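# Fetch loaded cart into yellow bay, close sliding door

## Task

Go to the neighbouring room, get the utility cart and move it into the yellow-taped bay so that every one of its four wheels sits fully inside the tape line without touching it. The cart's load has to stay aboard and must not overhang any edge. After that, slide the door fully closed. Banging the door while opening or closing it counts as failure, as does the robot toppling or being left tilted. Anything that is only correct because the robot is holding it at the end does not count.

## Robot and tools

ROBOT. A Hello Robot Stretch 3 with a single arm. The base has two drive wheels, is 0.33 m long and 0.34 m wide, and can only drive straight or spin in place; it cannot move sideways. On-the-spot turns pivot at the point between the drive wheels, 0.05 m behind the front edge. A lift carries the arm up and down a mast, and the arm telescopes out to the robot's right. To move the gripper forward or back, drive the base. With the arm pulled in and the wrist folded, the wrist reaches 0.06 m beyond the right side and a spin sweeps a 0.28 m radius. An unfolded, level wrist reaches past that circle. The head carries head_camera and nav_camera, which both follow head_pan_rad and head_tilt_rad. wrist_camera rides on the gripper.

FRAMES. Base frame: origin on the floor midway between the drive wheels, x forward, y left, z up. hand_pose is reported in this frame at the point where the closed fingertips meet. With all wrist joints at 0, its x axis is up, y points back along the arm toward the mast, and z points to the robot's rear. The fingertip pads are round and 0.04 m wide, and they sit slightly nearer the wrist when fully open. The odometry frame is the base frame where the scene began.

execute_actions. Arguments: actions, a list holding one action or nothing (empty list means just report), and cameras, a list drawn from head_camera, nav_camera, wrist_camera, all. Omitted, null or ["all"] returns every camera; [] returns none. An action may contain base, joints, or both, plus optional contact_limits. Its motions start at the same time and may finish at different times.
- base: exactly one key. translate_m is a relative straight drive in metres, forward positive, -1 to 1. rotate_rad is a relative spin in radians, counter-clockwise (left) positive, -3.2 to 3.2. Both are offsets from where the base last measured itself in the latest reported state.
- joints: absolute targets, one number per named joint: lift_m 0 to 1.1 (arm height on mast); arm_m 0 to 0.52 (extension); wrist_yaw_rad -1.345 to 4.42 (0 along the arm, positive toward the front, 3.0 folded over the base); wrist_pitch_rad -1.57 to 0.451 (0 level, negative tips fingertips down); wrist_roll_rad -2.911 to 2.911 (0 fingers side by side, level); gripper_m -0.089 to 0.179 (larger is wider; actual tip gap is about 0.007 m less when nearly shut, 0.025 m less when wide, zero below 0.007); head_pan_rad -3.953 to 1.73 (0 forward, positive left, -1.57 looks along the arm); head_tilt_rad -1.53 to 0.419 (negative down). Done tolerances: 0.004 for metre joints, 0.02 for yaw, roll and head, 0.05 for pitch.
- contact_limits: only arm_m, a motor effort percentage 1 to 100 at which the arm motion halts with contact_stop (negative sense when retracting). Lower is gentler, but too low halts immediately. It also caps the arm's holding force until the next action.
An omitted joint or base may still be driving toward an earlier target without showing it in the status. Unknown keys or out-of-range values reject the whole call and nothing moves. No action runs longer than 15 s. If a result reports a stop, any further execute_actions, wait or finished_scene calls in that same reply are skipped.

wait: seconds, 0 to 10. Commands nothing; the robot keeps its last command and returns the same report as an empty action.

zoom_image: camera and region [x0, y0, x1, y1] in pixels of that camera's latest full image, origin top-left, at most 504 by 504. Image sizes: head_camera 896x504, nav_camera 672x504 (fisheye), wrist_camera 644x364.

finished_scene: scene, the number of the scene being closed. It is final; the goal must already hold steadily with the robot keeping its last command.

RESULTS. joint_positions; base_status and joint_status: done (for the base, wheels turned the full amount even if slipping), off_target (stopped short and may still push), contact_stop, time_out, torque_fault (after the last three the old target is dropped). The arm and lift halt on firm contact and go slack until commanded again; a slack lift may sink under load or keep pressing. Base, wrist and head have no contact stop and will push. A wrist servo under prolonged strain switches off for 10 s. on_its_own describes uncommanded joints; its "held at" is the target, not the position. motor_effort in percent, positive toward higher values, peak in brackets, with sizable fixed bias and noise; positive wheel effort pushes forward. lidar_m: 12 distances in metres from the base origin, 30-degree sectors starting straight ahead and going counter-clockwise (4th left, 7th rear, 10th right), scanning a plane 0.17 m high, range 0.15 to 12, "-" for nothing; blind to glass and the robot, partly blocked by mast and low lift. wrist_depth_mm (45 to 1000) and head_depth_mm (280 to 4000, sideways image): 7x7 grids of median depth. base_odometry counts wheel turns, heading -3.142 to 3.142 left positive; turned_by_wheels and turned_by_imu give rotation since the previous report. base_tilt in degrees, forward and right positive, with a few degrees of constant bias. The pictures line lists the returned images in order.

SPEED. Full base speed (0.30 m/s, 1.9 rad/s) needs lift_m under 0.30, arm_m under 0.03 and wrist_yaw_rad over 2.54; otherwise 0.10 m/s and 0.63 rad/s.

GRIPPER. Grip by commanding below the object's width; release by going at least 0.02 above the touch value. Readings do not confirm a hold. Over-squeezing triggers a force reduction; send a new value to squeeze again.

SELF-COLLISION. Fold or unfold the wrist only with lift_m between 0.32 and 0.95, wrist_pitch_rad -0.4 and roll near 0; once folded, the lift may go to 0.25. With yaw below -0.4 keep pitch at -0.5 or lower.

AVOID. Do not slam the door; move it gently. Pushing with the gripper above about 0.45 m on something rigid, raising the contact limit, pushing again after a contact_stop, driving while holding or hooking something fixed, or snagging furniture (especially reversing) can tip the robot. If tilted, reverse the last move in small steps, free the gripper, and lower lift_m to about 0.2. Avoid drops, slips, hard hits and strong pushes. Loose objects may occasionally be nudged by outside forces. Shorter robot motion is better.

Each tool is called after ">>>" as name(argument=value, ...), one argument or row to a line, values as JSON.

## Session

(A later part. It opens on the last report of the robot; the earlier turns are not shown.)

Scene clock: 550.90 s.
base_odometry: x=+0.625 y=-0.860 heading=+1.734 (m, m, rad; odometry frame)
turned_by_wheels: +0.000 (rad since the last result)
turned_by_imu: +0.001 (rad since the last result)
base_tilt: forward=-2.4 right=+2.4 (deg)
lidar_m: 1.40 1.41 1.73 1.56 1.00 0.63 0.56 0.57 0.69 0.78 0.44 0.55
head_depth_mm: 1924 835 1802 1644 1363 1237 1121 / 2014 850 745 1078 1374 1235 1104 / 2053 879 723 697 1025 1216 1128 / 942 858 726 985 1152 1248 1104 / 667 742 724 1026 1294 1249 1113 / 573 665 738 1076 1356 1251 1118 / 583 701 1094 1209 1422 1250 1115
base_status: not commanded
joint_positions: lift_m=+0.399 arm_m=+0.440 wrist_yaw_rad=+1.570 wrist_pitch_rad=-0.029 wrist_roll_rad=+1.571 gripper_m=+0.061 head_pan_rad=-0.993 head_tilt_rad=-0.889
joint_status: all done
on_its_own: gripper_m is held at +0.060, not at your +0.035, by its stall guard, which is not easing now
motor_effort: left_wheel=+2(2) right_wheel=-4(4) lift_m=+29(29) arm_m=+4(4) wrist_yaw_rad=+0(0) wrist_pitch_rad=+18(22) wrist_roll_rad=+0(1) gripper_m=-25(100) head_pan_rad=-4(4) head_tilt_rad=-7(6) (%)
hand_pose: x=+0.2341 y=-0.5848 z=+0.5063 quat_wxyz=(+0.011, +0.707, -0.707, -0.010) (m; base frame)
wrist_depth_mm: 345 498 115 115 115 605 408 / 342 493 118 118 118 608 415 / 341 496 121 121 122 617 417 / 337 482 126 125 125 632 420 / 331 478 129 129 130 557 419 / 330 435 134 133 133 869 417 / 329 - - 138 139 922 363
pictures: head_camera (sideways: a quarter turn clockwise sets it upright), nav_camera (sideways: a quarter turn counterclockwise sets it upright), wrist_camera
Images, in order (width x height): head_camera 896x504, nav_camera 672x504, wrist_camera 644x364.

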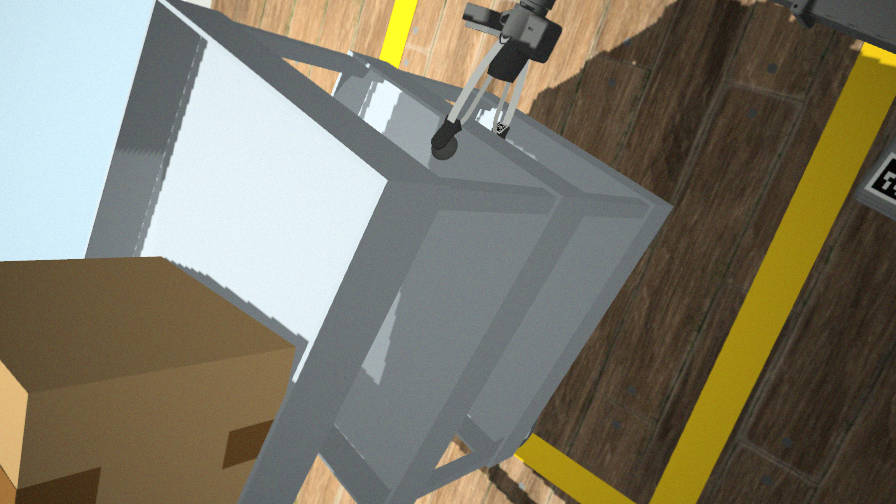

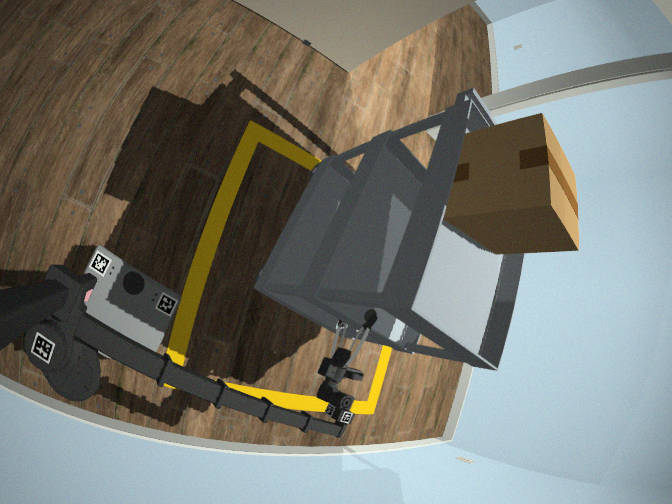

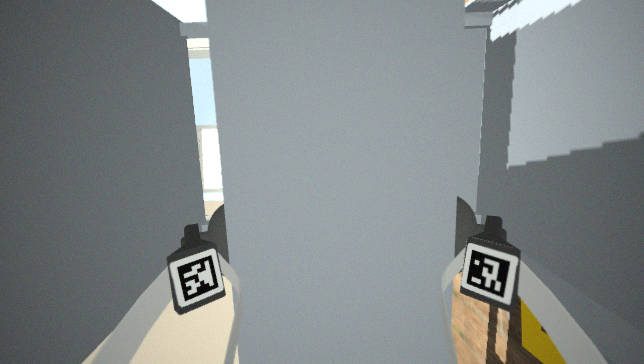

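>>> execute_actions(
  actions=[
    {"base":{"translate_m":-0.2}},
  ],
)

Scene clock: 555.13 s.
base_odometry: x=+0.658 y=-1.057 heading=+1.735 (m, m, rad; odometry frame)
turned_by_wheels: +0.001 (rad since the last result)
turned_by_imu: +0.003 (rad since the last result)
base_tilt: forward=-2.4 right=+2.5 (deg)
lidar_m: 1.60 1.61 1.69 1.52 0.65 0.41 0.37 0.37 0.45 0.79 0.44 0.56
head_depth_mm: 1968 826 1799 1620 1366 1235 1122 / 2027 848 779 1073 1377 1233 1104 / 2086 876 722 960 1193 1239 1119 / 945 861 729 961 1044 1219 1115 / 680 766 728 1028 1297 1248 1113 / 591 678 747 1076 1365 1252 1116 / 597 715 1127 1362 1416 1246 1117
base_status: done
joint_positions: lift_m=+0.399 arm_m=+0.440 wrist_yaw_rad=+1.604 wrist_pitch_rad=-0.041 wrist_roll_rad=+1.571 gripper_m=+0.061 head_pan_rad=-0.993 head_tilt_rad=-0.889
joint_status: not commanded
on_its_own: wrist_yaw_rad is held at +1.611, not at your +1.570, by its stall guard, which is not easing now; gripper_m is held at +0.060, not at your +0.035, by its stall guard, which is not easing now
motor_effort: left_wheel=+6(26) right_wheel=-12(59) lift_m=+30(30) arm_m=+3(3) wrist_yaw_rad=+9(31) wrist_pitch_rad=+25(27) wrist_roll_rad=-1(1) gripper_m=-23(26) head_pan_rad=-4(4) head_tilt_rad=-6(6) (%)
hand_pose: x=+0.2335 y=-0.5762 z=+0.5032 quat_wxyz=(+0.015, +0.719, -0.695, -0.014) (m; base frame)
wrist_depth_mm: 344 511 117 118 118 593 400 / 340 508 123 122 123 598 406 / 347 506 128 127 128 598 411 / 343 492 135 133 134 623 413 / 339 493 139 139 140 535 417 / 341 469 147 146 148 - 400 / 334 - - 153 156 895 357
pictures: head_camera (sideways: a quarter turn clockwise sets it upright), nav_camera (sideways: a quarter turn counterclockwise sets it upright), wrist_camera
Images, in order (width x height): head_camera 896x504, nav_camera 672x504, wrist_camera 644x364.

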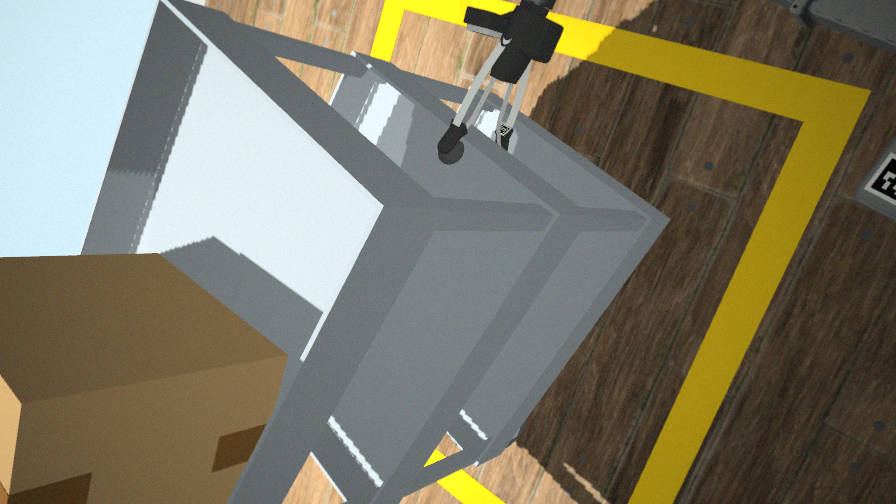

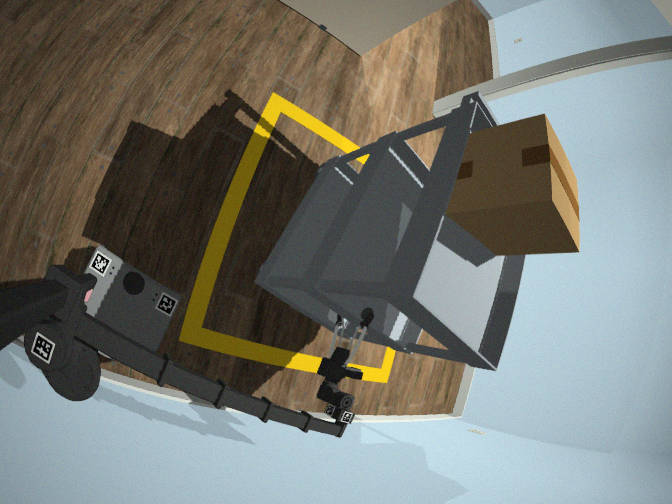

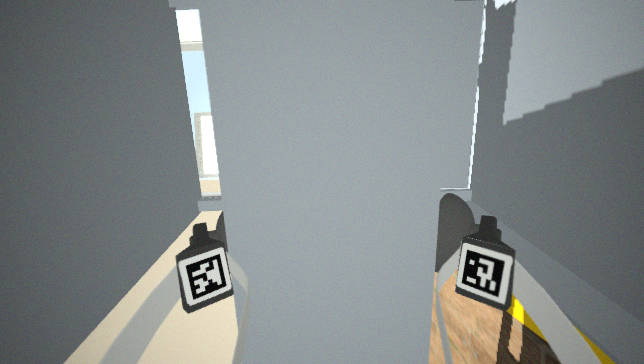

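>>> execute_actions(
  actions=[
    {"joints":{"head_pan_rad":-0.5,"head_tilt_rad":-0.85}},
  ],
  cameras=["head_camera"],
)

Scene clock: 558.37 s.
base_odometry: x=+0.658 y=-1.057 heading=+1.735 (m, m, rad; odometry frame)
turned_by_wheels: +0.000 (rad since the last result)
turned_by_imu: +0.000 (rad since the last result)
base_tilt: forward=-2.3 right=+2.4 (deg)
lidar_m: 1.61 1.61 1.69 1.52 0.65 0.41 0.37 0.37 0.45 0.79 0.44 0.56
head_depth_mm: 579 653 733 625 830 1166 1115 / 614 692 718 1028 942 1165 1116 / 682 772 1151 1077 1309 1258 1116 / 1919 914 1843 1554 1432 1259 1118 / 3276 2486 1993 1675 1444 1257 1122 / 3307 2491 2009 1682 1439 1263 1129 / 3193 1681 1864 1688 1440 1262 1132
base_status: not commanded
joint_positions: lift_m=+0.399 arm_m=+0.440 wrist_yaw_rad=+1.604 wrist_pitch_rad=-0.041 wrist_roll_rad=+1.571 gripper_m=+0.061 head_pan_rad=-0.507 head_tilt_rad=-0.853
joint_status: all done
on_its_own: wrist_yaw_rad is held at +1.611, not at your +1.570, by its stall guard, which is not easing now; gripper_m is held at +0.060, not at your +0.035, by its stall guard, which is not easing now
motor_effort: left_wheel=+6(6) right_wheel=-11(11) lift_m=+30(29) arm_m=+3(3) wrist_yaw_rad=+9(9) wrist_pitch_rad=+25(25) wrist_roll_rad=-1(1) gripper_m=-24(24) head_pan_rad=+2(40) head_tilt_rad=+2(7) (%)
hand_pose: x=+0.2335 y=-0.5762 z=+0.5032 quat_wxyz=(+0.015, +0.719, -0.695, -0.014) (m; base frame)
wrist_depth_mm: 345 508 118 117 118 580 405 / 342 523 122 122 123 588 408 / 346 504 127 128 128 616 402 / 346 491 135 133 134 617 415 / 338 482 140 139 140 533 414 / 339 472 147 146 148 - 399 / 336 - - 154 157 912 356
pictures: head_camera (sideways: a quarter turn clockwise sets it upright)
Images, in order (width x height): head_camera 896x504.

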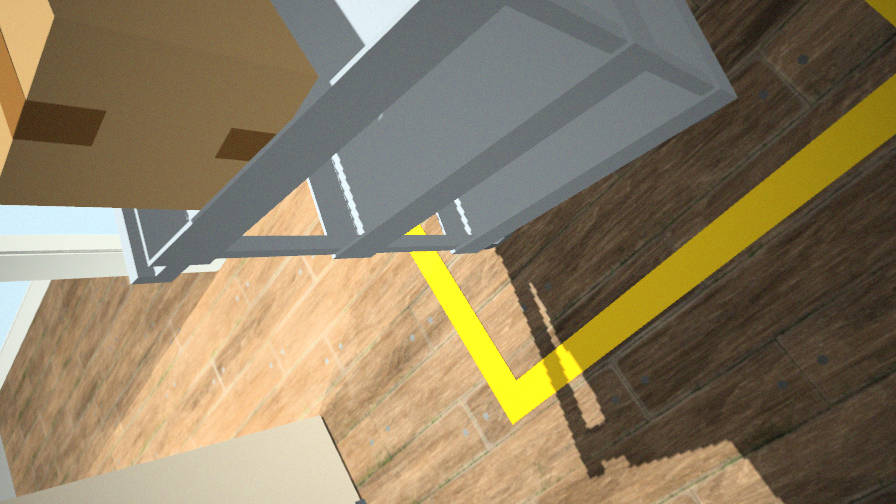

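>>> execute_actions(
  actions=[
    {"joints":{"gripper_m":0.15,"wrist_yaw_rad":1.59,"head_pan_rad":-0.9,"head_tilt_rad":-0.9}},
  ],
)

>>> execute_actions(
  actions=[
    {"base":{"translate_m":-0.055}},
  ],
)

Scene clock: 570.37 s.
base_odometry: x=+0.658 y=-1.057 heading=+1.734 (m, m, rad; odometry frame)
turned_by_wheels: +0.000 (rad since the last result)
turned_by_imu: +0.000 (rad since the last result)
base_tilt: forward=-2.4 right=+2.4 (deg)
lidar_m: 1.60 1.61 1.69 1.52 0.65 0.41 0.37 0.37 0.45 0.79 0.44 0.56
head_depth_mm: 1997 847 777 1252 1371 1232 1101 / 2047 876 721 1017 1320 1235 1111 / 931 880 727 686 939 1219 1118 / 683 785 727 1004 1217 1252 1111 / 595 698 745 1073 1345 1242 1111 / 618 729 1145 1317 1421 1254 1118 / 657 799 1829 1628 1426 1253 1120
base_status: not commanded
joint_positions: lift_m=+0.399 arm_m=+0.440 wrist_yaw_rad=+1.592 wrist_pitch_rad=-0.023 wrist_roll_rad=+1.571 gripper_m=+0.150 head_pan_rad=-0.893 head_tilt_rad=-0.888
joint_status: all done
motor_effort: left_wheel=+2(8) right_wheel=-2(15) lift_m=+30(30) arm_m=+2(3) wrist_yaw_rad=-3(16) wrist_pitch_rad=+14(26) wrist_roll_rad=+0(1) gripper_m=+1(96) head_pan_rad=-4(36) head_tilt_rad=-7(17) (%)
hand_pose: x=+0.2342 y=-0.5793 z=+0.5080 quat_wxyz=(+0.009, +0.715, -0.700, -0.008) (m; base frame)
wrist_depth_mm: 338 487 119 118 118 613 414 / 339 477 125 123 123 617 418 / 336 476 130 127 128 638 420 / 334 471 659 134 134 638 422 / 330 422 643 139 140 697 425 / 327 - - 146 146 - 390 / 312 - - 153 153 941 649
pictures: head_camera (sideways: a quarter turn clockwise sets it upright), nav_camera (sideways: a quarter turn counterclockwise sets it upright), wrist_camera
Images, in order (width x height): head_camera 896x504, nav_camera 672x504, wrist_camera 644x364.

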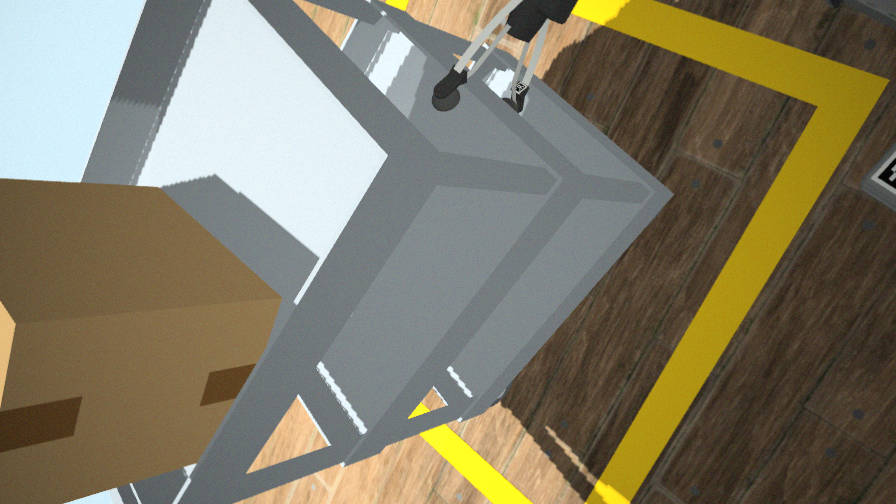

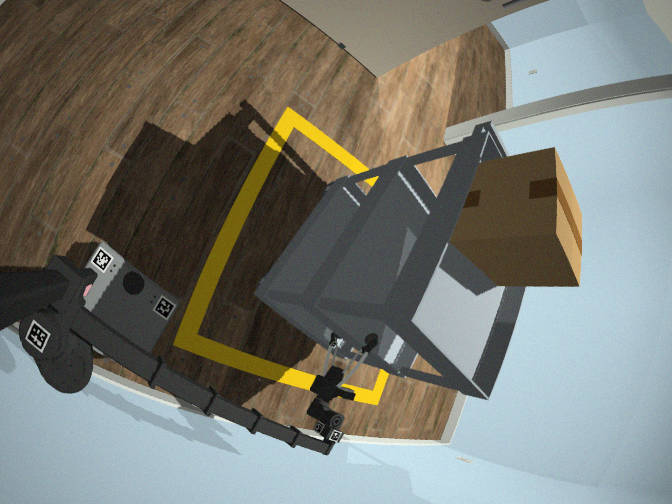

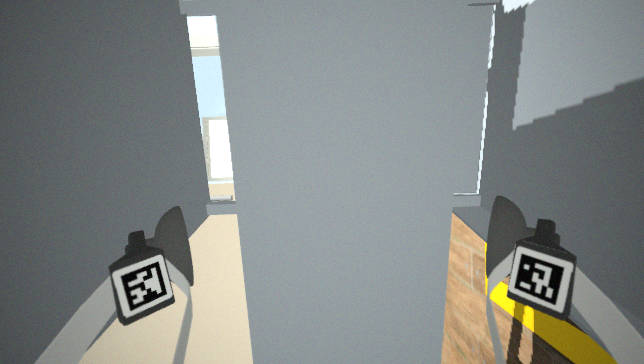

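Scene clock: 572.20 s.
base_odometry: x=+0.667 y=-1.111 heading=+1.734 (m, m, rad; odometry frame)
turned_by_wheels: +0.000 (rad since the last result)
turned_by_imu: +0.001 (rad since the last result)
base_tilt: forward=-2.3 right=+2.4 (deg)
lidar_m: 1.66 1.67 1.68 1.51 0.55 0.35 0.31 0.32 0.38 0.74 0.47 0.55
head_depth_mm: 2005 842 1103 1571 1369 1234 1106 / 2029 878 761 1071 1376 1232 1109 / 2113 878 726 973 1238 1232 1126 / 785 857 726 1008 1215 1243 1113 / 660 761 740 1048 1341 1251 1124 / 630 744 1153 1375 1417 1250 1117 / 671 787 1167 1591 1415 1254 1113
base_status: done
joint_positions: lift_m=+0.399 arm_m=+0.440 wrist_yaw_rad=+1.592 wrist_pitch_rad=-0.022 wrist_roll_rad=+1.571 gripper_m=+0.150 head_pan_rad=-0.893 head_tilt_rad=-0.889
joint_status: not commanded
motor_effort: left_wheel=+1(3) right_wheel=-2(6) lift_m=+30(30) arm_m=+3(2) wrist_yaw_rad=-2(3) wrist_pitch_rad=+14(14) wrist_roll_rad=-1(1) gripper_m=+0(1) head_pan_rad=-5(3) head_tilt_rad=-7(7) (%)
hand_pose: x=+0.2342 y=-0.5793 z=+0.5081 quat_wxyz=(+0.009, +0.714, -0.700, -0.008) (m; base frame)
wrist_depth_mm: 337 495 695 168 170 631 413 / 336 487 - 175 178 625 418 / 333 475 739 182 186 627 424 / 332 470 783 190 193 623 423 / 329 427 - 198 722 712 425 / 329 - - 209 - - 387 / 308 - - 219 - 928 637
pictures: head_camera (sideways: a quarter turn clockwise sets it upright), nav_camera (sideways: a quarter turn counterclockwise sets it upright), wrist_camera
Images, in order (width x height): head_camera 896x504, nav_camera 672x504, wrist_camera 644x364.

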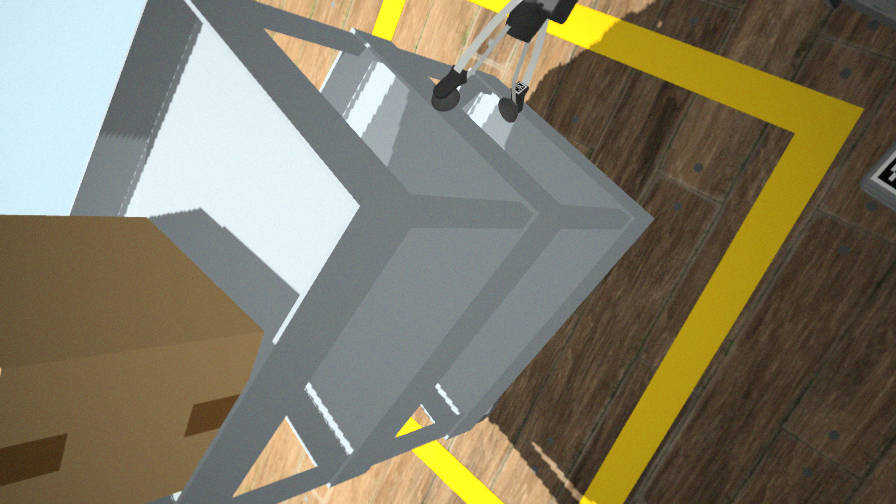

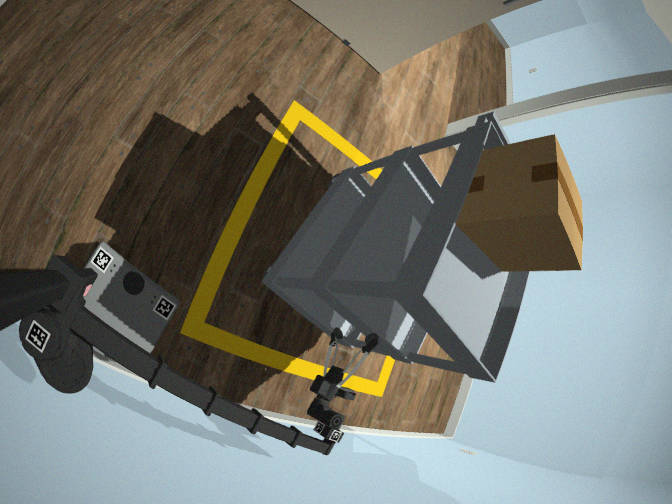

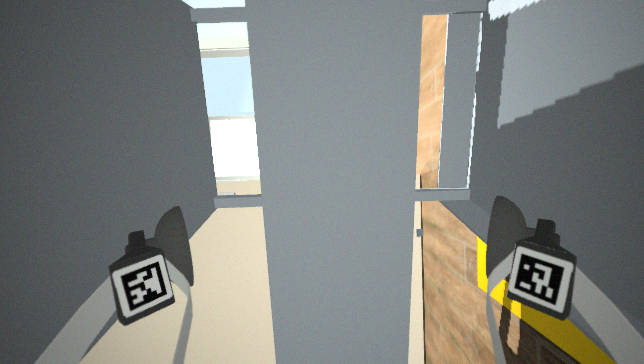

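>>> execute_actions(
  actions=[
    {"joints":{"wrist_yaw_rad":2.1,"gripper_m":0.12}},
  ],
  cameras=["head_camera"],
)

>>> execute_actions(
  actions=[
    {"joints":{"arm_m":0.0,"gripper_m":0.0,"wrist_pitch_rad":-0.4}},
  ],
  cameras=["head_camera"],
)

>>> execute_actions(
  actions=[
    {"joints":{"wrist_roll_rad":0.0,"head_pan_rad":-1.3,"head_tilt_rad":-0.9}},
  ],
  cameras=["head_camera"],
)

>>> execute_actions(
  actions=[
    {"joints":{"wrist_yaw_rad":3.0}},
  ],
  cameras=["head_camera"],
)

Scene clock: 577.67 s.
base_odometry: x=+0.667 y=-1.111 heading=+1.734 (m, m, rad; odometry frame)
turned_by_wheels: +0.000 (rad since the last result)
turned_by_imu: +0.000 (rad since the last result)
base_tilt: forward=-2.3 right=+2.4 (deg)
lidar_m: 1.66 1.66 1.68 1.51 0.55 0.35 0.31 0.32 0.38 0.74 0.47 0.55
head_depth_mm: 2016 838 1109 1562 1353 1225 1102 / 2058 876 757 1087 1345 1237 1105 / 2135 877 725 978 1244 1239 1122 / 781 851 724 1000 1215 1245 1116 / 663 760 739 1046 1341 1239 1111 / 632 743 1153 1383 1413 1246 1124 / 672 791 1168 1599 1417 1254 1117
base_status: not commanded
joint_positions: lift_m=+0.399 arm_m=+0.440 wrist_yaw_rad=+2.098 wrist_pitch_rad=-0.022 wrist_roll_rad=+1.571 gripper_m=+0.120 head_pan_rad=-0.893 head_tilt_rad=-0.889
joint_status: all done
motor_effort: left_wheel=+2(2) right_wheel=-2(3) lift_m=+30(30) arm_m=+3(3) wrist_yaw_rad=+2(8) wrist_pitch_rad=+14(14) wrist_roll_rad=-1(0) gripper_m=+0(94) head_pan_rad=-5(5) head_tilt_rad=-6(7) (%)
hand_pose: x=+0.1996 y=-0.4561 z=+0.5081 quat_wxyz=(+0.010, +0.867, -0.498, -0.005) (m; base frame)
wrist_depth_mm: 342 488 - 161 165 558 418 / 340 - - 181 190 869 402 / 335 - - 204 - 885 368 / 270 268 264 233 255 265 262 / - - - - - 813 619 / - - - - - - 608 / - - - - - 953 573
pictures: head_camera (sideways: a quarter turn clockwise sets it upright)
Images, in order (width x height): head_camera 896x504.

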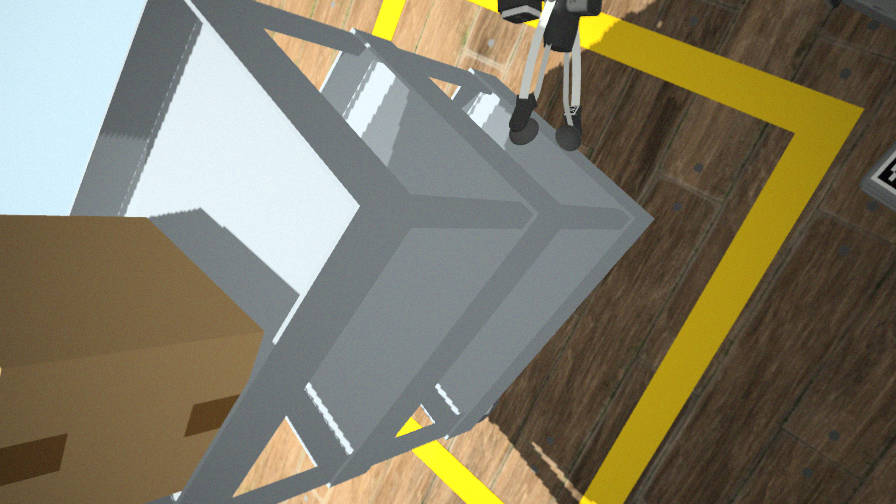

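Scene clock: 582.07 s.
base_odometry: x=+0.667 y=-1.111 heading=+1.734 (m, m, rad; odometry frame)
turned_by_wheels: +0.000 (rad since the last result)
turned_by_imu: +0.000 (rad since the last result)
base_tilt: forward=-2.4 right=+2.4 (deg)
lidar_m: 1.66 1.66 1.68 1.51 0.55 0.35 0.32 0.32 0.38 0.74 0.47 0.55
head_depth_mm: 2025 840 1106 1568 1401 1233 1103 / 2067 876 761 1085 1374 1243 1149 / 2131 879 722 975 1243 1241 1148 / 785 852 726 1000 1220 1247 1127 / 661 762 742 1052 1335 1247 1127 / 633 747 1156 1374 1400 1249 1115 / 673 791 1167 1604 1427 1243 1115
base_status: not commanded
joint_positions: lift_m=+0.399 arm_m=+0.002 wrist_yaw_rad=+2.099 wrist_pitch_rad=-0.413 wrist_roll_rad=+1.571 gripper_m=+0.000 head_pan_rad=-0.893 head_tilt_rad=-0.889
joint_status: all done
joint sent to its limit — the command would take arm_m past its lower limit, so that joint was sent only as far as its limit.
motor_effort: left_wheel=+2(1) right_wheel=-2(2) lift_m=+29(30) arm_m=-2(2) wrist_yaw_rad=+2(3) wrist_pitch_rad=+8(13) wrist_roll_rad=+0(1) gripper_m=-4(93) head_pan_rad=-5(4) head_tilt_rad=-7(7) (%)
hand_pose: x=+0.1729 y=-0.0337 z=+0.4129 quat_wxyz=(+0.178, +0.849, -0.487, -0.102) (m; base frame)
wrist_depth_mm: - - - - 692 494 386 / - - - - 712 505 399 / - - - - 725 511 402 / - - - - 746 527 407 / - - - - 730 544 416 / - - - - 706 557 427 / - - - - 867 554 429
pictures: head_camera (sideways: a quarter turn clockwise sets it upright)
Images, in order (width x height): head_camera 896x504.

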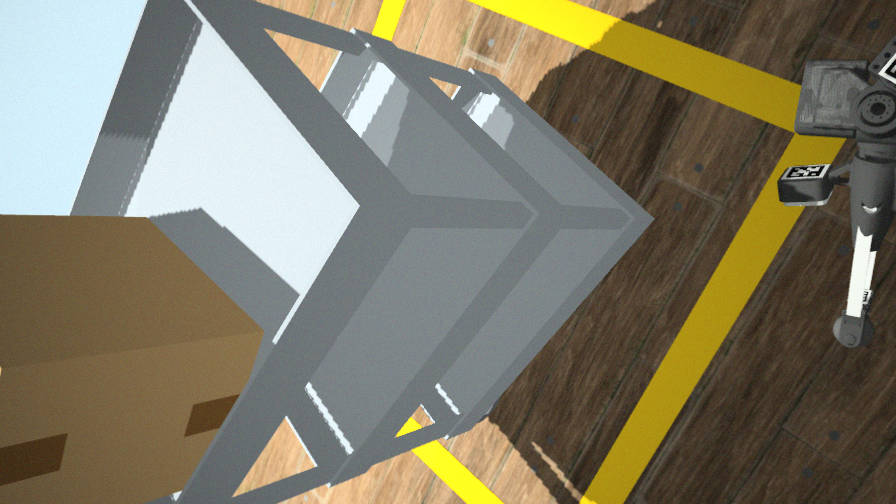

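Scene clock: 583.50 s.
base_odometry: x=+0.667 y=-1.111 heading=+1.734 (m, m, rad; odometry frame)
turned_by_wheels: +0.000 (rad since the last result)
turned_by_imu: +0.000 (rad since the last result)
base_tilt: forward=-2.4 right=+2.4 (deg)
lidar_m: 1.66 1.66 1.68 1.51 0.55 0.35 0.31 0.32 0.38 0.74 0.47 0.55
head_depth_mm: 1612 1504 1410 1320 1249 1153 1058 / 2012 2225 1895 1603 1398 1233 1141 / 2031 2234 1894 1610 1403 1242 - / 2059 894 1771 1410 1376 1237 1146 / 2090 870 770 1029 1181 1223 1117 / 2048 895 730 720 1102 1249 1120 / 2097 898 735 993 1247 1246 1123
base_status: not commanded
joint_positions: lift_m=+0.399 arm_m=+0.002 wrist_yaw_rad=+2.099 wrist_pitch_rad=-0.414 wrist_roll_rad=+0.005 gripper_m=+0.000 head_pan_rad=-1.293 head_tilt_rad=-0.889
joint_status: all done
motor_effort: left_wheel=+2(2) right_wheel=-3(3) lift_m=+30(29) arm_m=-2(2) wrist_yaw_rad=+1(1) wrist_pitch_rad=+9(9) wrist_roll_rad=-2(3) gripper_m=-3(2) head_pan_rad=-5(36) head_tilt_rad=-7(10) (%)
hand_pose: x=+0.1729 y=-0.0338 z=+0.4130 quat_wxyz=(+0.471, +0.674, -0.219, +0.526) (m; base frame)
wrist_depth_mm: - - - - - - - / - - - - - - - / - - - - - - - / 928 946 921 881 841 827 820 / 769 760 736 - 709 708 676 / 641 633 623 594 597 591 588 / 562 551 546 531 527 528 515
pictures: head_camera (sideways: a quarter turn clockwise sets it upright)
Images, in order (width x height): head_camera 896x504.

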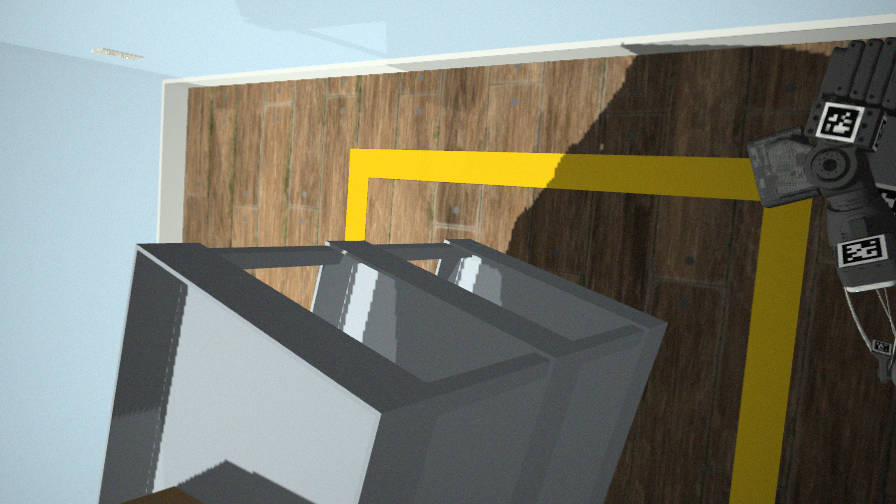

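Scene clock: 584.93 s.
base_odometry: x=+0.667 y=-1.111 heading=+1.734 (m, m, rad; odometry frame)
turned_by_wheels: +0.000 (rad since the last result)
turned_by_imu: +0.000 (rad since the last result)
base_tilt: forward=-2.4 right=+2.4 (deg)
lidar_m: 1.66 1.66 1.68 1.51 0.55 0.35 0.31 0.32 0.38 0.74 0.47 0.55
head_depth_mm: 1612 1501 1411 1316 1248 1151 1054 / 2023 2184 1918 1601 1398 1231 1145 / 2039 2243 1897 1625 1402 1236 - / 2050 895 1755 1401 1378 1245 1111 / 2076 870 771 1026 1177 1233 1117 / 2074 894 732 716 1106 1247 1114 / 2086 898 736 992 1243 1257 1119
base_status: not commanded
joint_positions: lift_m=+0.399 arm_m=+0.002 wrist_yaw_rad=+2.998 wrist_pitch_rad=-0.414 wrist_roll_rad=+0.004 gripper_m=+0.000 head_pan_rad=-1.293 head_tilt_rad=-0.889
joint_status: all done
motor_effort: left_wheel=+2(2) right_wheel=-2(2) lift_m=+29(30) arm_m=-3(3) wrist_yaw_rad=+3(4) wrist_pitch_rad=+9(9) wrist_roll_rad=-2(2) gripper_m=-3(3) head_pan_rad=-5(3) head_tilt_rad=-7(7) (%)
hand_pose: x=+0.0110 y=+0.0755 z=+0.4130 quat_wxyz=(+0.195, +0.702, +0.095, +0.679) (m; base frame)
wrist_depth_mm: 628 - - - - - - / 632 - - - - - - / 584 836 - - - - - / 544 808 872 891 876 858 828 / 508 713 742 - 722 701 688 / 484 625 - 595 592 596 588 / 459 554 567 562 527 536 516
pictures: head_camera (sideways: a quarter turn clockwise sets it upright)
Images, in order (width x height): head_camera 896x504.

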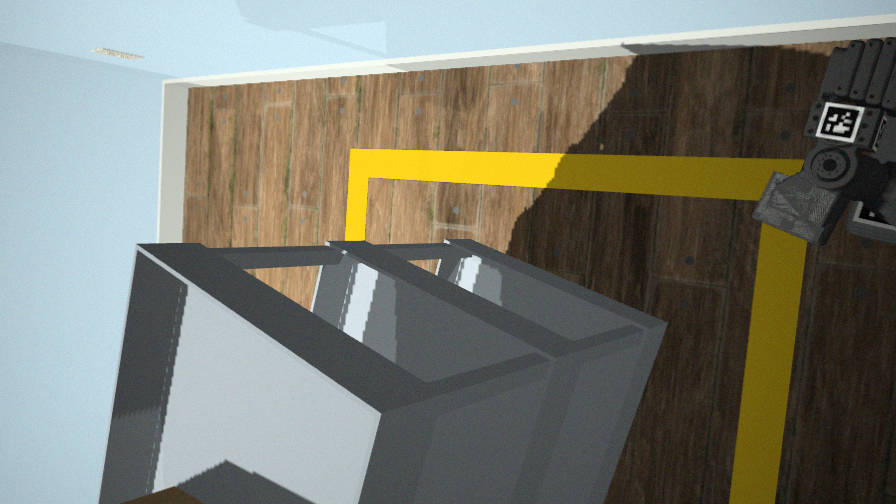

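>>> execute_actions(
  actions=[
    {"joints":{"lift_m":0.26,"head_pan_rad":-0.6,"head_tilt_rad":-0.7},"base":{"translate_m":0.2}},
  ],
  cameras=["head_camera"],
)

>>> execute_actions(
  actions=[
    {"base":{"rotate_rad":0.78}},
  ],
  cameras=["nav_camera"],
)

>>> execute_actions(
  actions=[
    {"base":{"translate_m":0.8},"joints":{"head_pan_rad":-2.3,"head_tilt_rad":-0.6}},
  ],
)

Scene clock: 602.13 s.
base_odometry: x=+0.634 y=-0.914 heading=+1.735 (m, m, rad; odometry frame)
turned_by_wheels: +0.000 (rad since the last result)
turned_by_imu: +0.000 (rad since the last result)
base_tilt: forward=-2.4 right=+2.4 (deg)
lidar_m: 1.46 1.46 1.72 1.55 0.90 0.57 0.51 0.51 0.62 0.39 0.40 0.57
head_depth_mm: 2085 576 586 675 607 847 796 / 2209 614 643 683 977 887 1072 / 1984 657 716 767 1009 1210 1164 / 1799 2022 887 1817 1313 1330 1170 / 1769 2958 2325 1944 1600 1352 1167 / 3489 3468 2515 1941 1601 1342 1166 / 3900 3540 2481 1838 1605 1356 1175
base_status: done
joint_positions: lift_m=+0.261 arm_m=+0.002 wrist_yaw_rad=+2.999 wrist_pitch_rad=-0.416 wrist_roll_rad=+0.004 gripper_m=+0.000 head_pan_rad=-0.607 head_tilt_rad=-0.703
joint_status: all done
motor_effort: left_wheel=+2(7) right_wheel=-3(5) lift_m=+11(27) arm_m=-3(2) wrist_yaw_rad=+1(2) wrist_pitch_rad=+9(10) wrist_roll_rad=-2(1) gripper_m=-3(3) head_pan_rad=+5(49) head_tilt_rad=+3(24) (%)
hand_pose: x=+0.0107 y=+0.0754 z=+0.2738 quat_wxyz=(+0.195, +0.702, +0.096, +0.679) (m; base frame)
wrist_depth_mm: - - - - - - - / - - - - - - - / 849 856 847 817 797 756 748 / 690 673 657 655 635 605 608 / 562 554 556 - 524 511 503 / 481 500 - - 444 438 433 / - - - - 387 382 377
pictures: head_camera (sideways: a quarter turn clockwise sets it upright)
Images, in order (width x height): head_camera 896x504.

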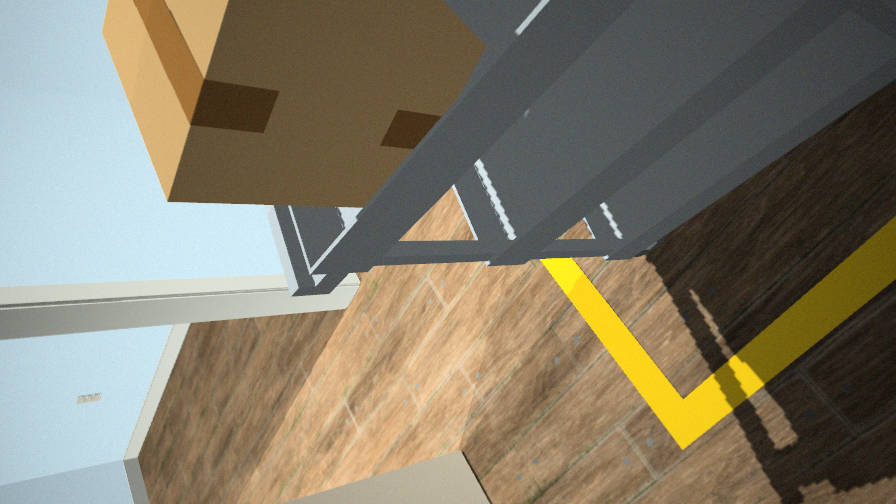

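Scene clock: 603.90 s.
base_odometry: x=+0.634 y=-0.914 heading=+2.514 (m, m, rad; odometry frame)
turned_by_wheels: +0.780 (rad since the last result)
turned_by_imu: +0.782 (rad since the last result)
base_tilt: forward=-2.3 right=+2.4 (deg)
lidar_m: 1.61 1.58 1.55 0.68 0.52 0.51 0.54 0.78 0.39 0.45 1.49 1.46
head_depth_mm: 1236 1390 1599 1833 1571 1344 1156 / 1230 1397 1600 1803 1573 1342 1164 / 1240 1388 1588 1818 1590 1348 1163 / 1232 1396 1600 1815 1593 1343 1171 / 1236 1396 1609 1830 1591 1346 1169 / 1234 1405 1597 1831 1600 1353 1175 / 1242 1420 1674 1891 1603 1360 1183
base_status: done
joint_positions: lift_m=+0.261 arm_m=+0.002 wrist_yaw_rad=+2.999 wrist_pitch_rad=-0.416 wrist_roll_rad=+0.004 gripper_m=+0.000 head_pan_rad=-0.607 head_tilt_rad=-0.703
joint_status: not commanded
motor_effort: left_wheel=-2(6) right_wheel=+1(6) lift_m=+11(11) arm_m=-2(2) wrist_yaw_rad=+2(2) wrist_pitch_rad=+10(10) wrist_roll_rad=-2(1) gripper_m=-3(3) head_pan_rad=+5(4) head_tilt_rad=+3(2) (%)
hand_pose: x=+0.0107 y=+0.0754 z=+0.2738 quat_wxyz=(+0.195, +0.702, +0.096, +0.679) (m; base frame)
wrist_depth_mm: 426 - 724 - - - - / 444 - 787 - - - - / 458 519 794 818 815 769 761 / 473 561 665 642 634 619 609 / 473 545 556 - 520 520 506 / 463 506 - - 444 434 436 / - - - - 390 385 381
pictures: nav_camera (sideways: a quarter turn counterclockwise sets it upright)
Images, in order (width x height): nav_camera 672x504.

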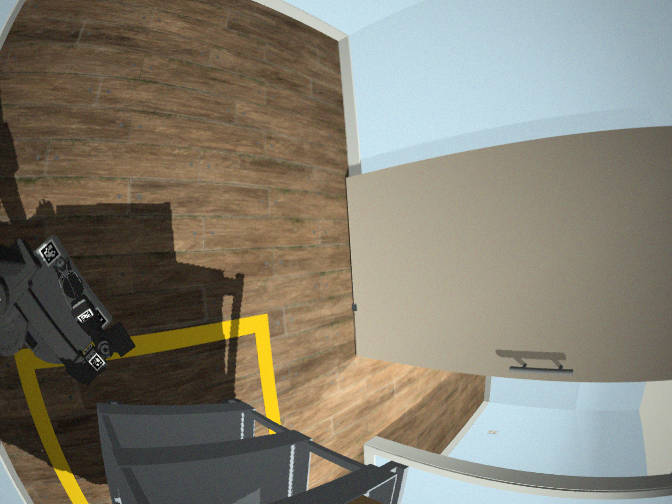

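Scene clock: 608.33 s.
base_odometry: x=-0.013 y=-0.444 heading=+2.514 (m, m, rad; odometry frame)
turned_by_wheels: +0.000 (rad since the last result)
turned_by_imu: -0.001 (rad since the last result)
base_tilt: forward=-2.4 right=+2.4 (deg)
lidar_m: 0.91 1.12 1.10 1.17 1.19 1.17 1.24 0.97 0.97 1.06 0.82 0.80
head_depth_mm: 2348 2376 1020 1387 1465 1422 1208 / 2314 955 1014 1381 1474 1419 1216 / 2311 959 1012 1397 1483 1423 1214 / 2275 2449 1216 1389 1599 1427 1214 / 2265 2476 2677 2213 1743 1438 1224 / 2230 2491 2709 2225 1750 1445 1225 / 2182 2447 2681 2196 1740 1429 1216
base_status: done
joint_positions: lift_m=+0.261 arm_m=+0.002 wrist_yaw_rad=+2.999 wrist_pitch_rad=-0.416 wrist_roll_rad=+0.004 gripper_m=+0.000 head_pan_rad=-2.293 head_tilt_rad=-0.606
joint_status: all done
motor_effort: left_wheel=-2(4) right_wheel=+2(7) lift_m=+12(11) arm_m=-3(2) wrist_yaw_rad=+1(1) wrist_pitch_rad=+10(10) wrist_roll_rad=-2(2) gripper_m=-3(3) head_pan_rad=-4(48) head_tilt_rad=+4(15) (%)
hand_pose: x=+0.0107 y=+0.0754 z=+0.2738 quat_wxyz=(+0.195, +0.702, +0.096, +0.679) (m; base frame)
wrist_depth_mm: 966 - - - - 941 837 / - - - - - 956 870 / 906 865 855 803 812 776 756 / 699 690 669 639 635 619 601 / 560 560 542 - 536 509 508 / 474 500 - - 446 438 435 / - - - - 391 390 383
pictures: head_camera (sideways: a quarter turn clockwise sets it upright), nav_camera (sideways: a quarter turn counterclockwise sets it upright), wrist_camera
Images, in order (width x height): head_camera 896x504, nav_camera 672x504, wrist_camera 644x364.

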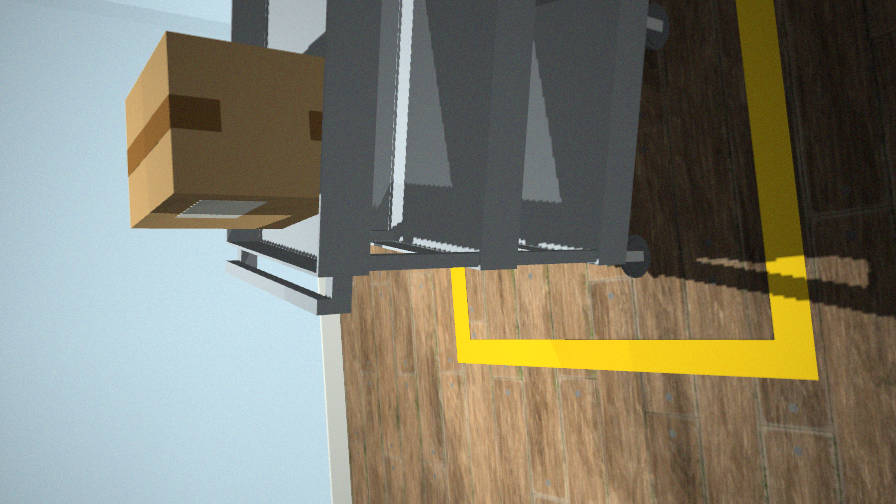

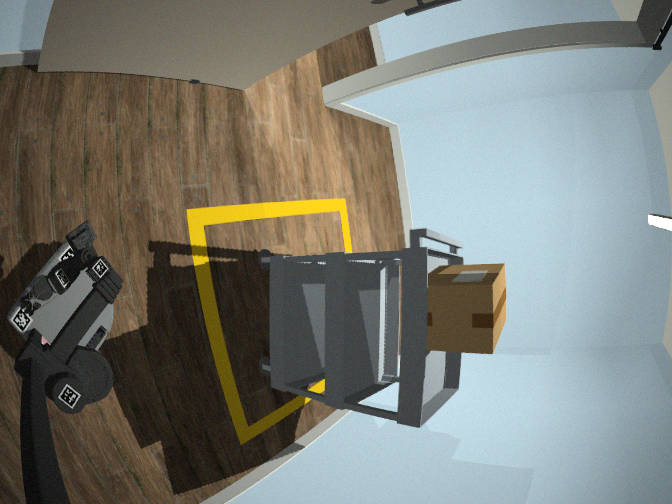

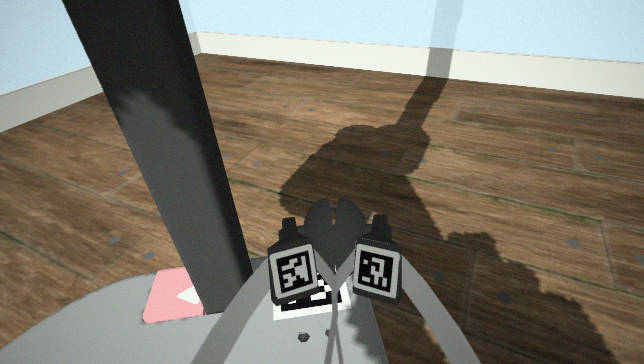

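>>> zoom_image(
  camera="head_camera",
  region=[300, 150, 720, 400],
)

Region (300, 150, 720, 400) of head_camera's 896x504 image, scaled by 1.200, with more detail than that image has; it fills the top 300 rows of this view, and the rest is white.

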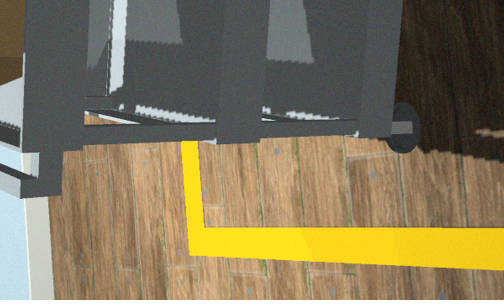

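>>> execute_actions(
  actions=[
    {"base":{"translate_m":0.58},"joints":{"head_pan_rad":-1.0,"head_tilt_rad":-0.8}},
  ],
  cameras=["nav_camera"],
)

>>> execute_actions(
  actions=[
    {"base":{"rotate_rad":0.93},"joints":{"head_pan_rad":-2.0,"head_tilt_rad":-0.9}},
  ],
)

Scene clock: 624.63 s.
base_odometry: x=-0.483 y=-0.104 heading=+2.514 (m, m, rad; odometry frame)
turned_by_wheels: +0.000 (rad since the last result)
turned_by_imu: +0.000 (rad since the last result)
base_tilt: forward=-2.3 right=+2.4 (deg)
lidar_m: 0.40 0.58 0.78 0.82 1.19 1.65 1.58 1.41 0.99 0.43 0.38 0.38
head_depth_mm: 359 395 448 537 724 1096 1129 / 351 408 485 570 690 937 1128 / 337 387 456 556 710 976 1136 / 322 369 432 520 652 877 1115 / 310 352 409 487 602 786 1086 / 298 337 388 458 558 715 996 / 291 323 370 433 521 656 881
base_status: done
joint_positions: lift_m=+0.261 arm_m=+0.002 wrist_yaw_rad=+2.999 wrist_pitch_rad=-0.416 wrist_roll_rad=+0.004 gripper_m=+0.000 head_pan_rad=-1.007 head_tilt_rad=-0.790
joint_status: all done
motor_effort: left_wheel=-2(6) right_wheel=+1(7) lift_m=+12(12) arm_m=-2(3) wrist_yaw_rad=+2(1) wrist_pitch_rad=+10(10) wrist_roll_rad=-2(2) gripper_m=-2(2) head_pan_rad=+5(52) head_tilt_rad=-6(26) (%)
hand_pose: x=+0.0107 y=+0.0754 z=+0.2737 quat_wxyz=(+0.195, +0.702, +0.096, +0.679) (m; base frame)
wrist_depth_mm: - - 957 817 728 662 588 / - - - 891 814 709 638 / 905 848 835 816 796 743 675 / 687 682 664 654 625 626 596 / 560 557 551 - 526 511 496 / 484 500 - - 449 445 434 / - - - - 393 385 380
pictures: nav_camera (sideways: a quarter turn counterclockwise sets it upright)
Images, in order (width x height): nav_camera 672x504.

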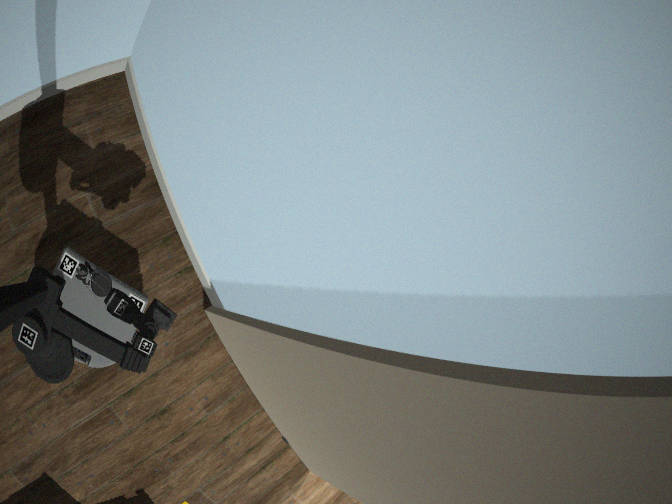

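Scene clock: 626.57 s.
base_odometry: x=-0.483 y=-0.104 heading=-2.839 (m, m, rad; odometry frame)
turned_by_wheels: +0.930 (rad since the last result)
turned_by_imu: +0.932 (rad since the last result)
base_tilt: forward=-2.4 right=+2.4 (deg)
lidar_m: 0.78 0.80 1.05 1.65 1.69 1.41 2.07 0.48 0.40 0.38 0.39 0.51
head_depth_mm: 354 414 518 694 1045 1237 1102 / 386 440 518 634 886 1216 1141 / 370 435 527 671 875 1199 - / 352 410 490 612 810 1162 1158 / 334 386 458 562 723 1029 1140 / 319 366 431 520 660 894 1105 / 305 348 405 484 603 794 1073
base_status: done
joint_positions: lift_m=+0.261 arm_m=+0.002 wrist_yaw_rad=+2.999 wrist_pitch_rad=-0.416 wrist_roll_rad=+0.004 gripper_m=+0.000 head_pan_rad=-1.993 head_tilt_rad=-0.889
joint_status: all done
motor_effort: left_wheel=-2(6) right_wheel=+1(8) lift_m=+11(12) arm_m=-3(2) wrist_yaw_rad=+1(1) wrist_pitch_rad=+10(10) wrist_roll_rad=-2(2) gripper_m=-3(2) head_pan_rad=-5(49) head_tilt_rad=-7(21) (%)
hand_pose: x=+0.0107 y=+0.0754 z=+0.2737 quat_wxyz=(+0.195, +0.702, +0.096, +0.679) (m; base frame)
wrist_depth_mm: - - - - - - 756 / - - - - - 978 771 / 898 856 865 832 781 766 719 / 700 682 661 641 635 625 598 / 569 554 547 - 533 515 508 / 478 498 - - 446 439 432 / - - - - 393 383 380
pictures: head_camera (sideways: a quarter turn clockwise sets it upright), nav_camera (sideways: a quarter turn counterclockwise sets it upright), wrist_camera
Images, in order (width x height): head_camera 896x504, nav_camera 672x504, wrist_camera 644x364.

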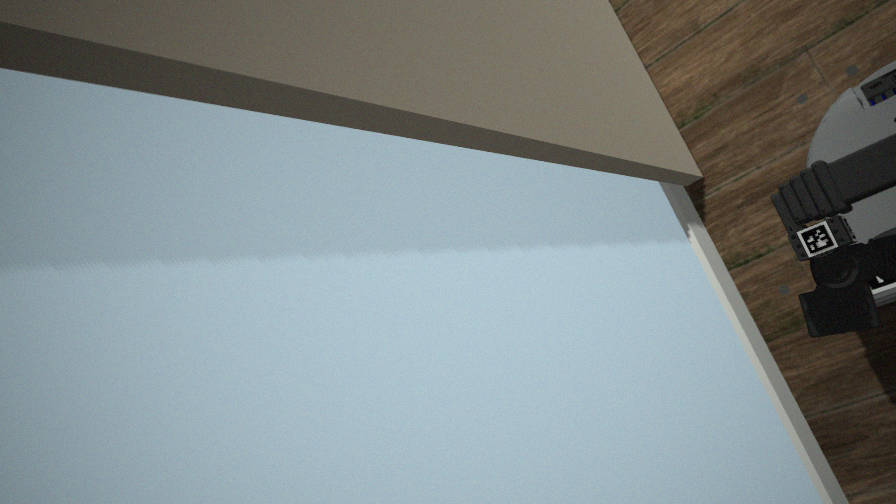

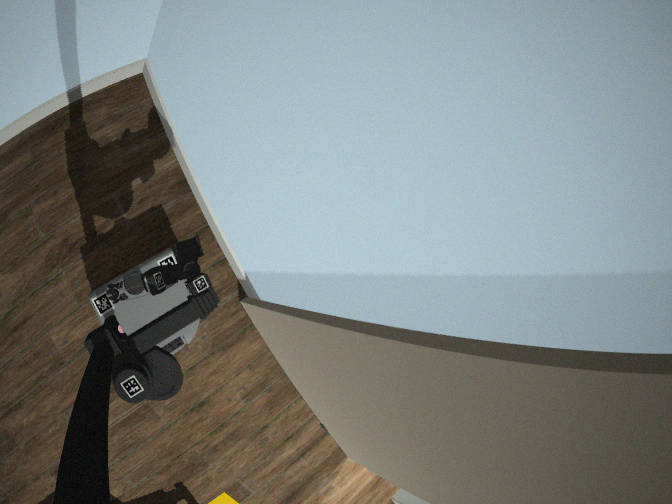

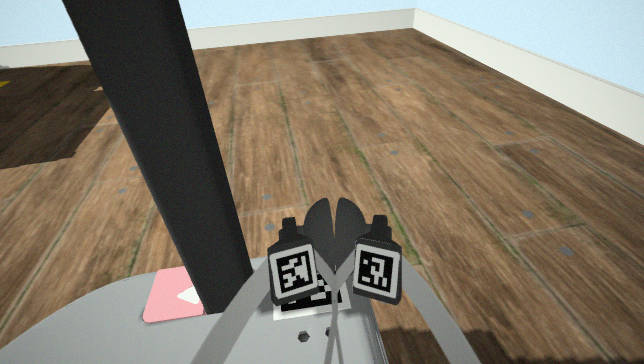

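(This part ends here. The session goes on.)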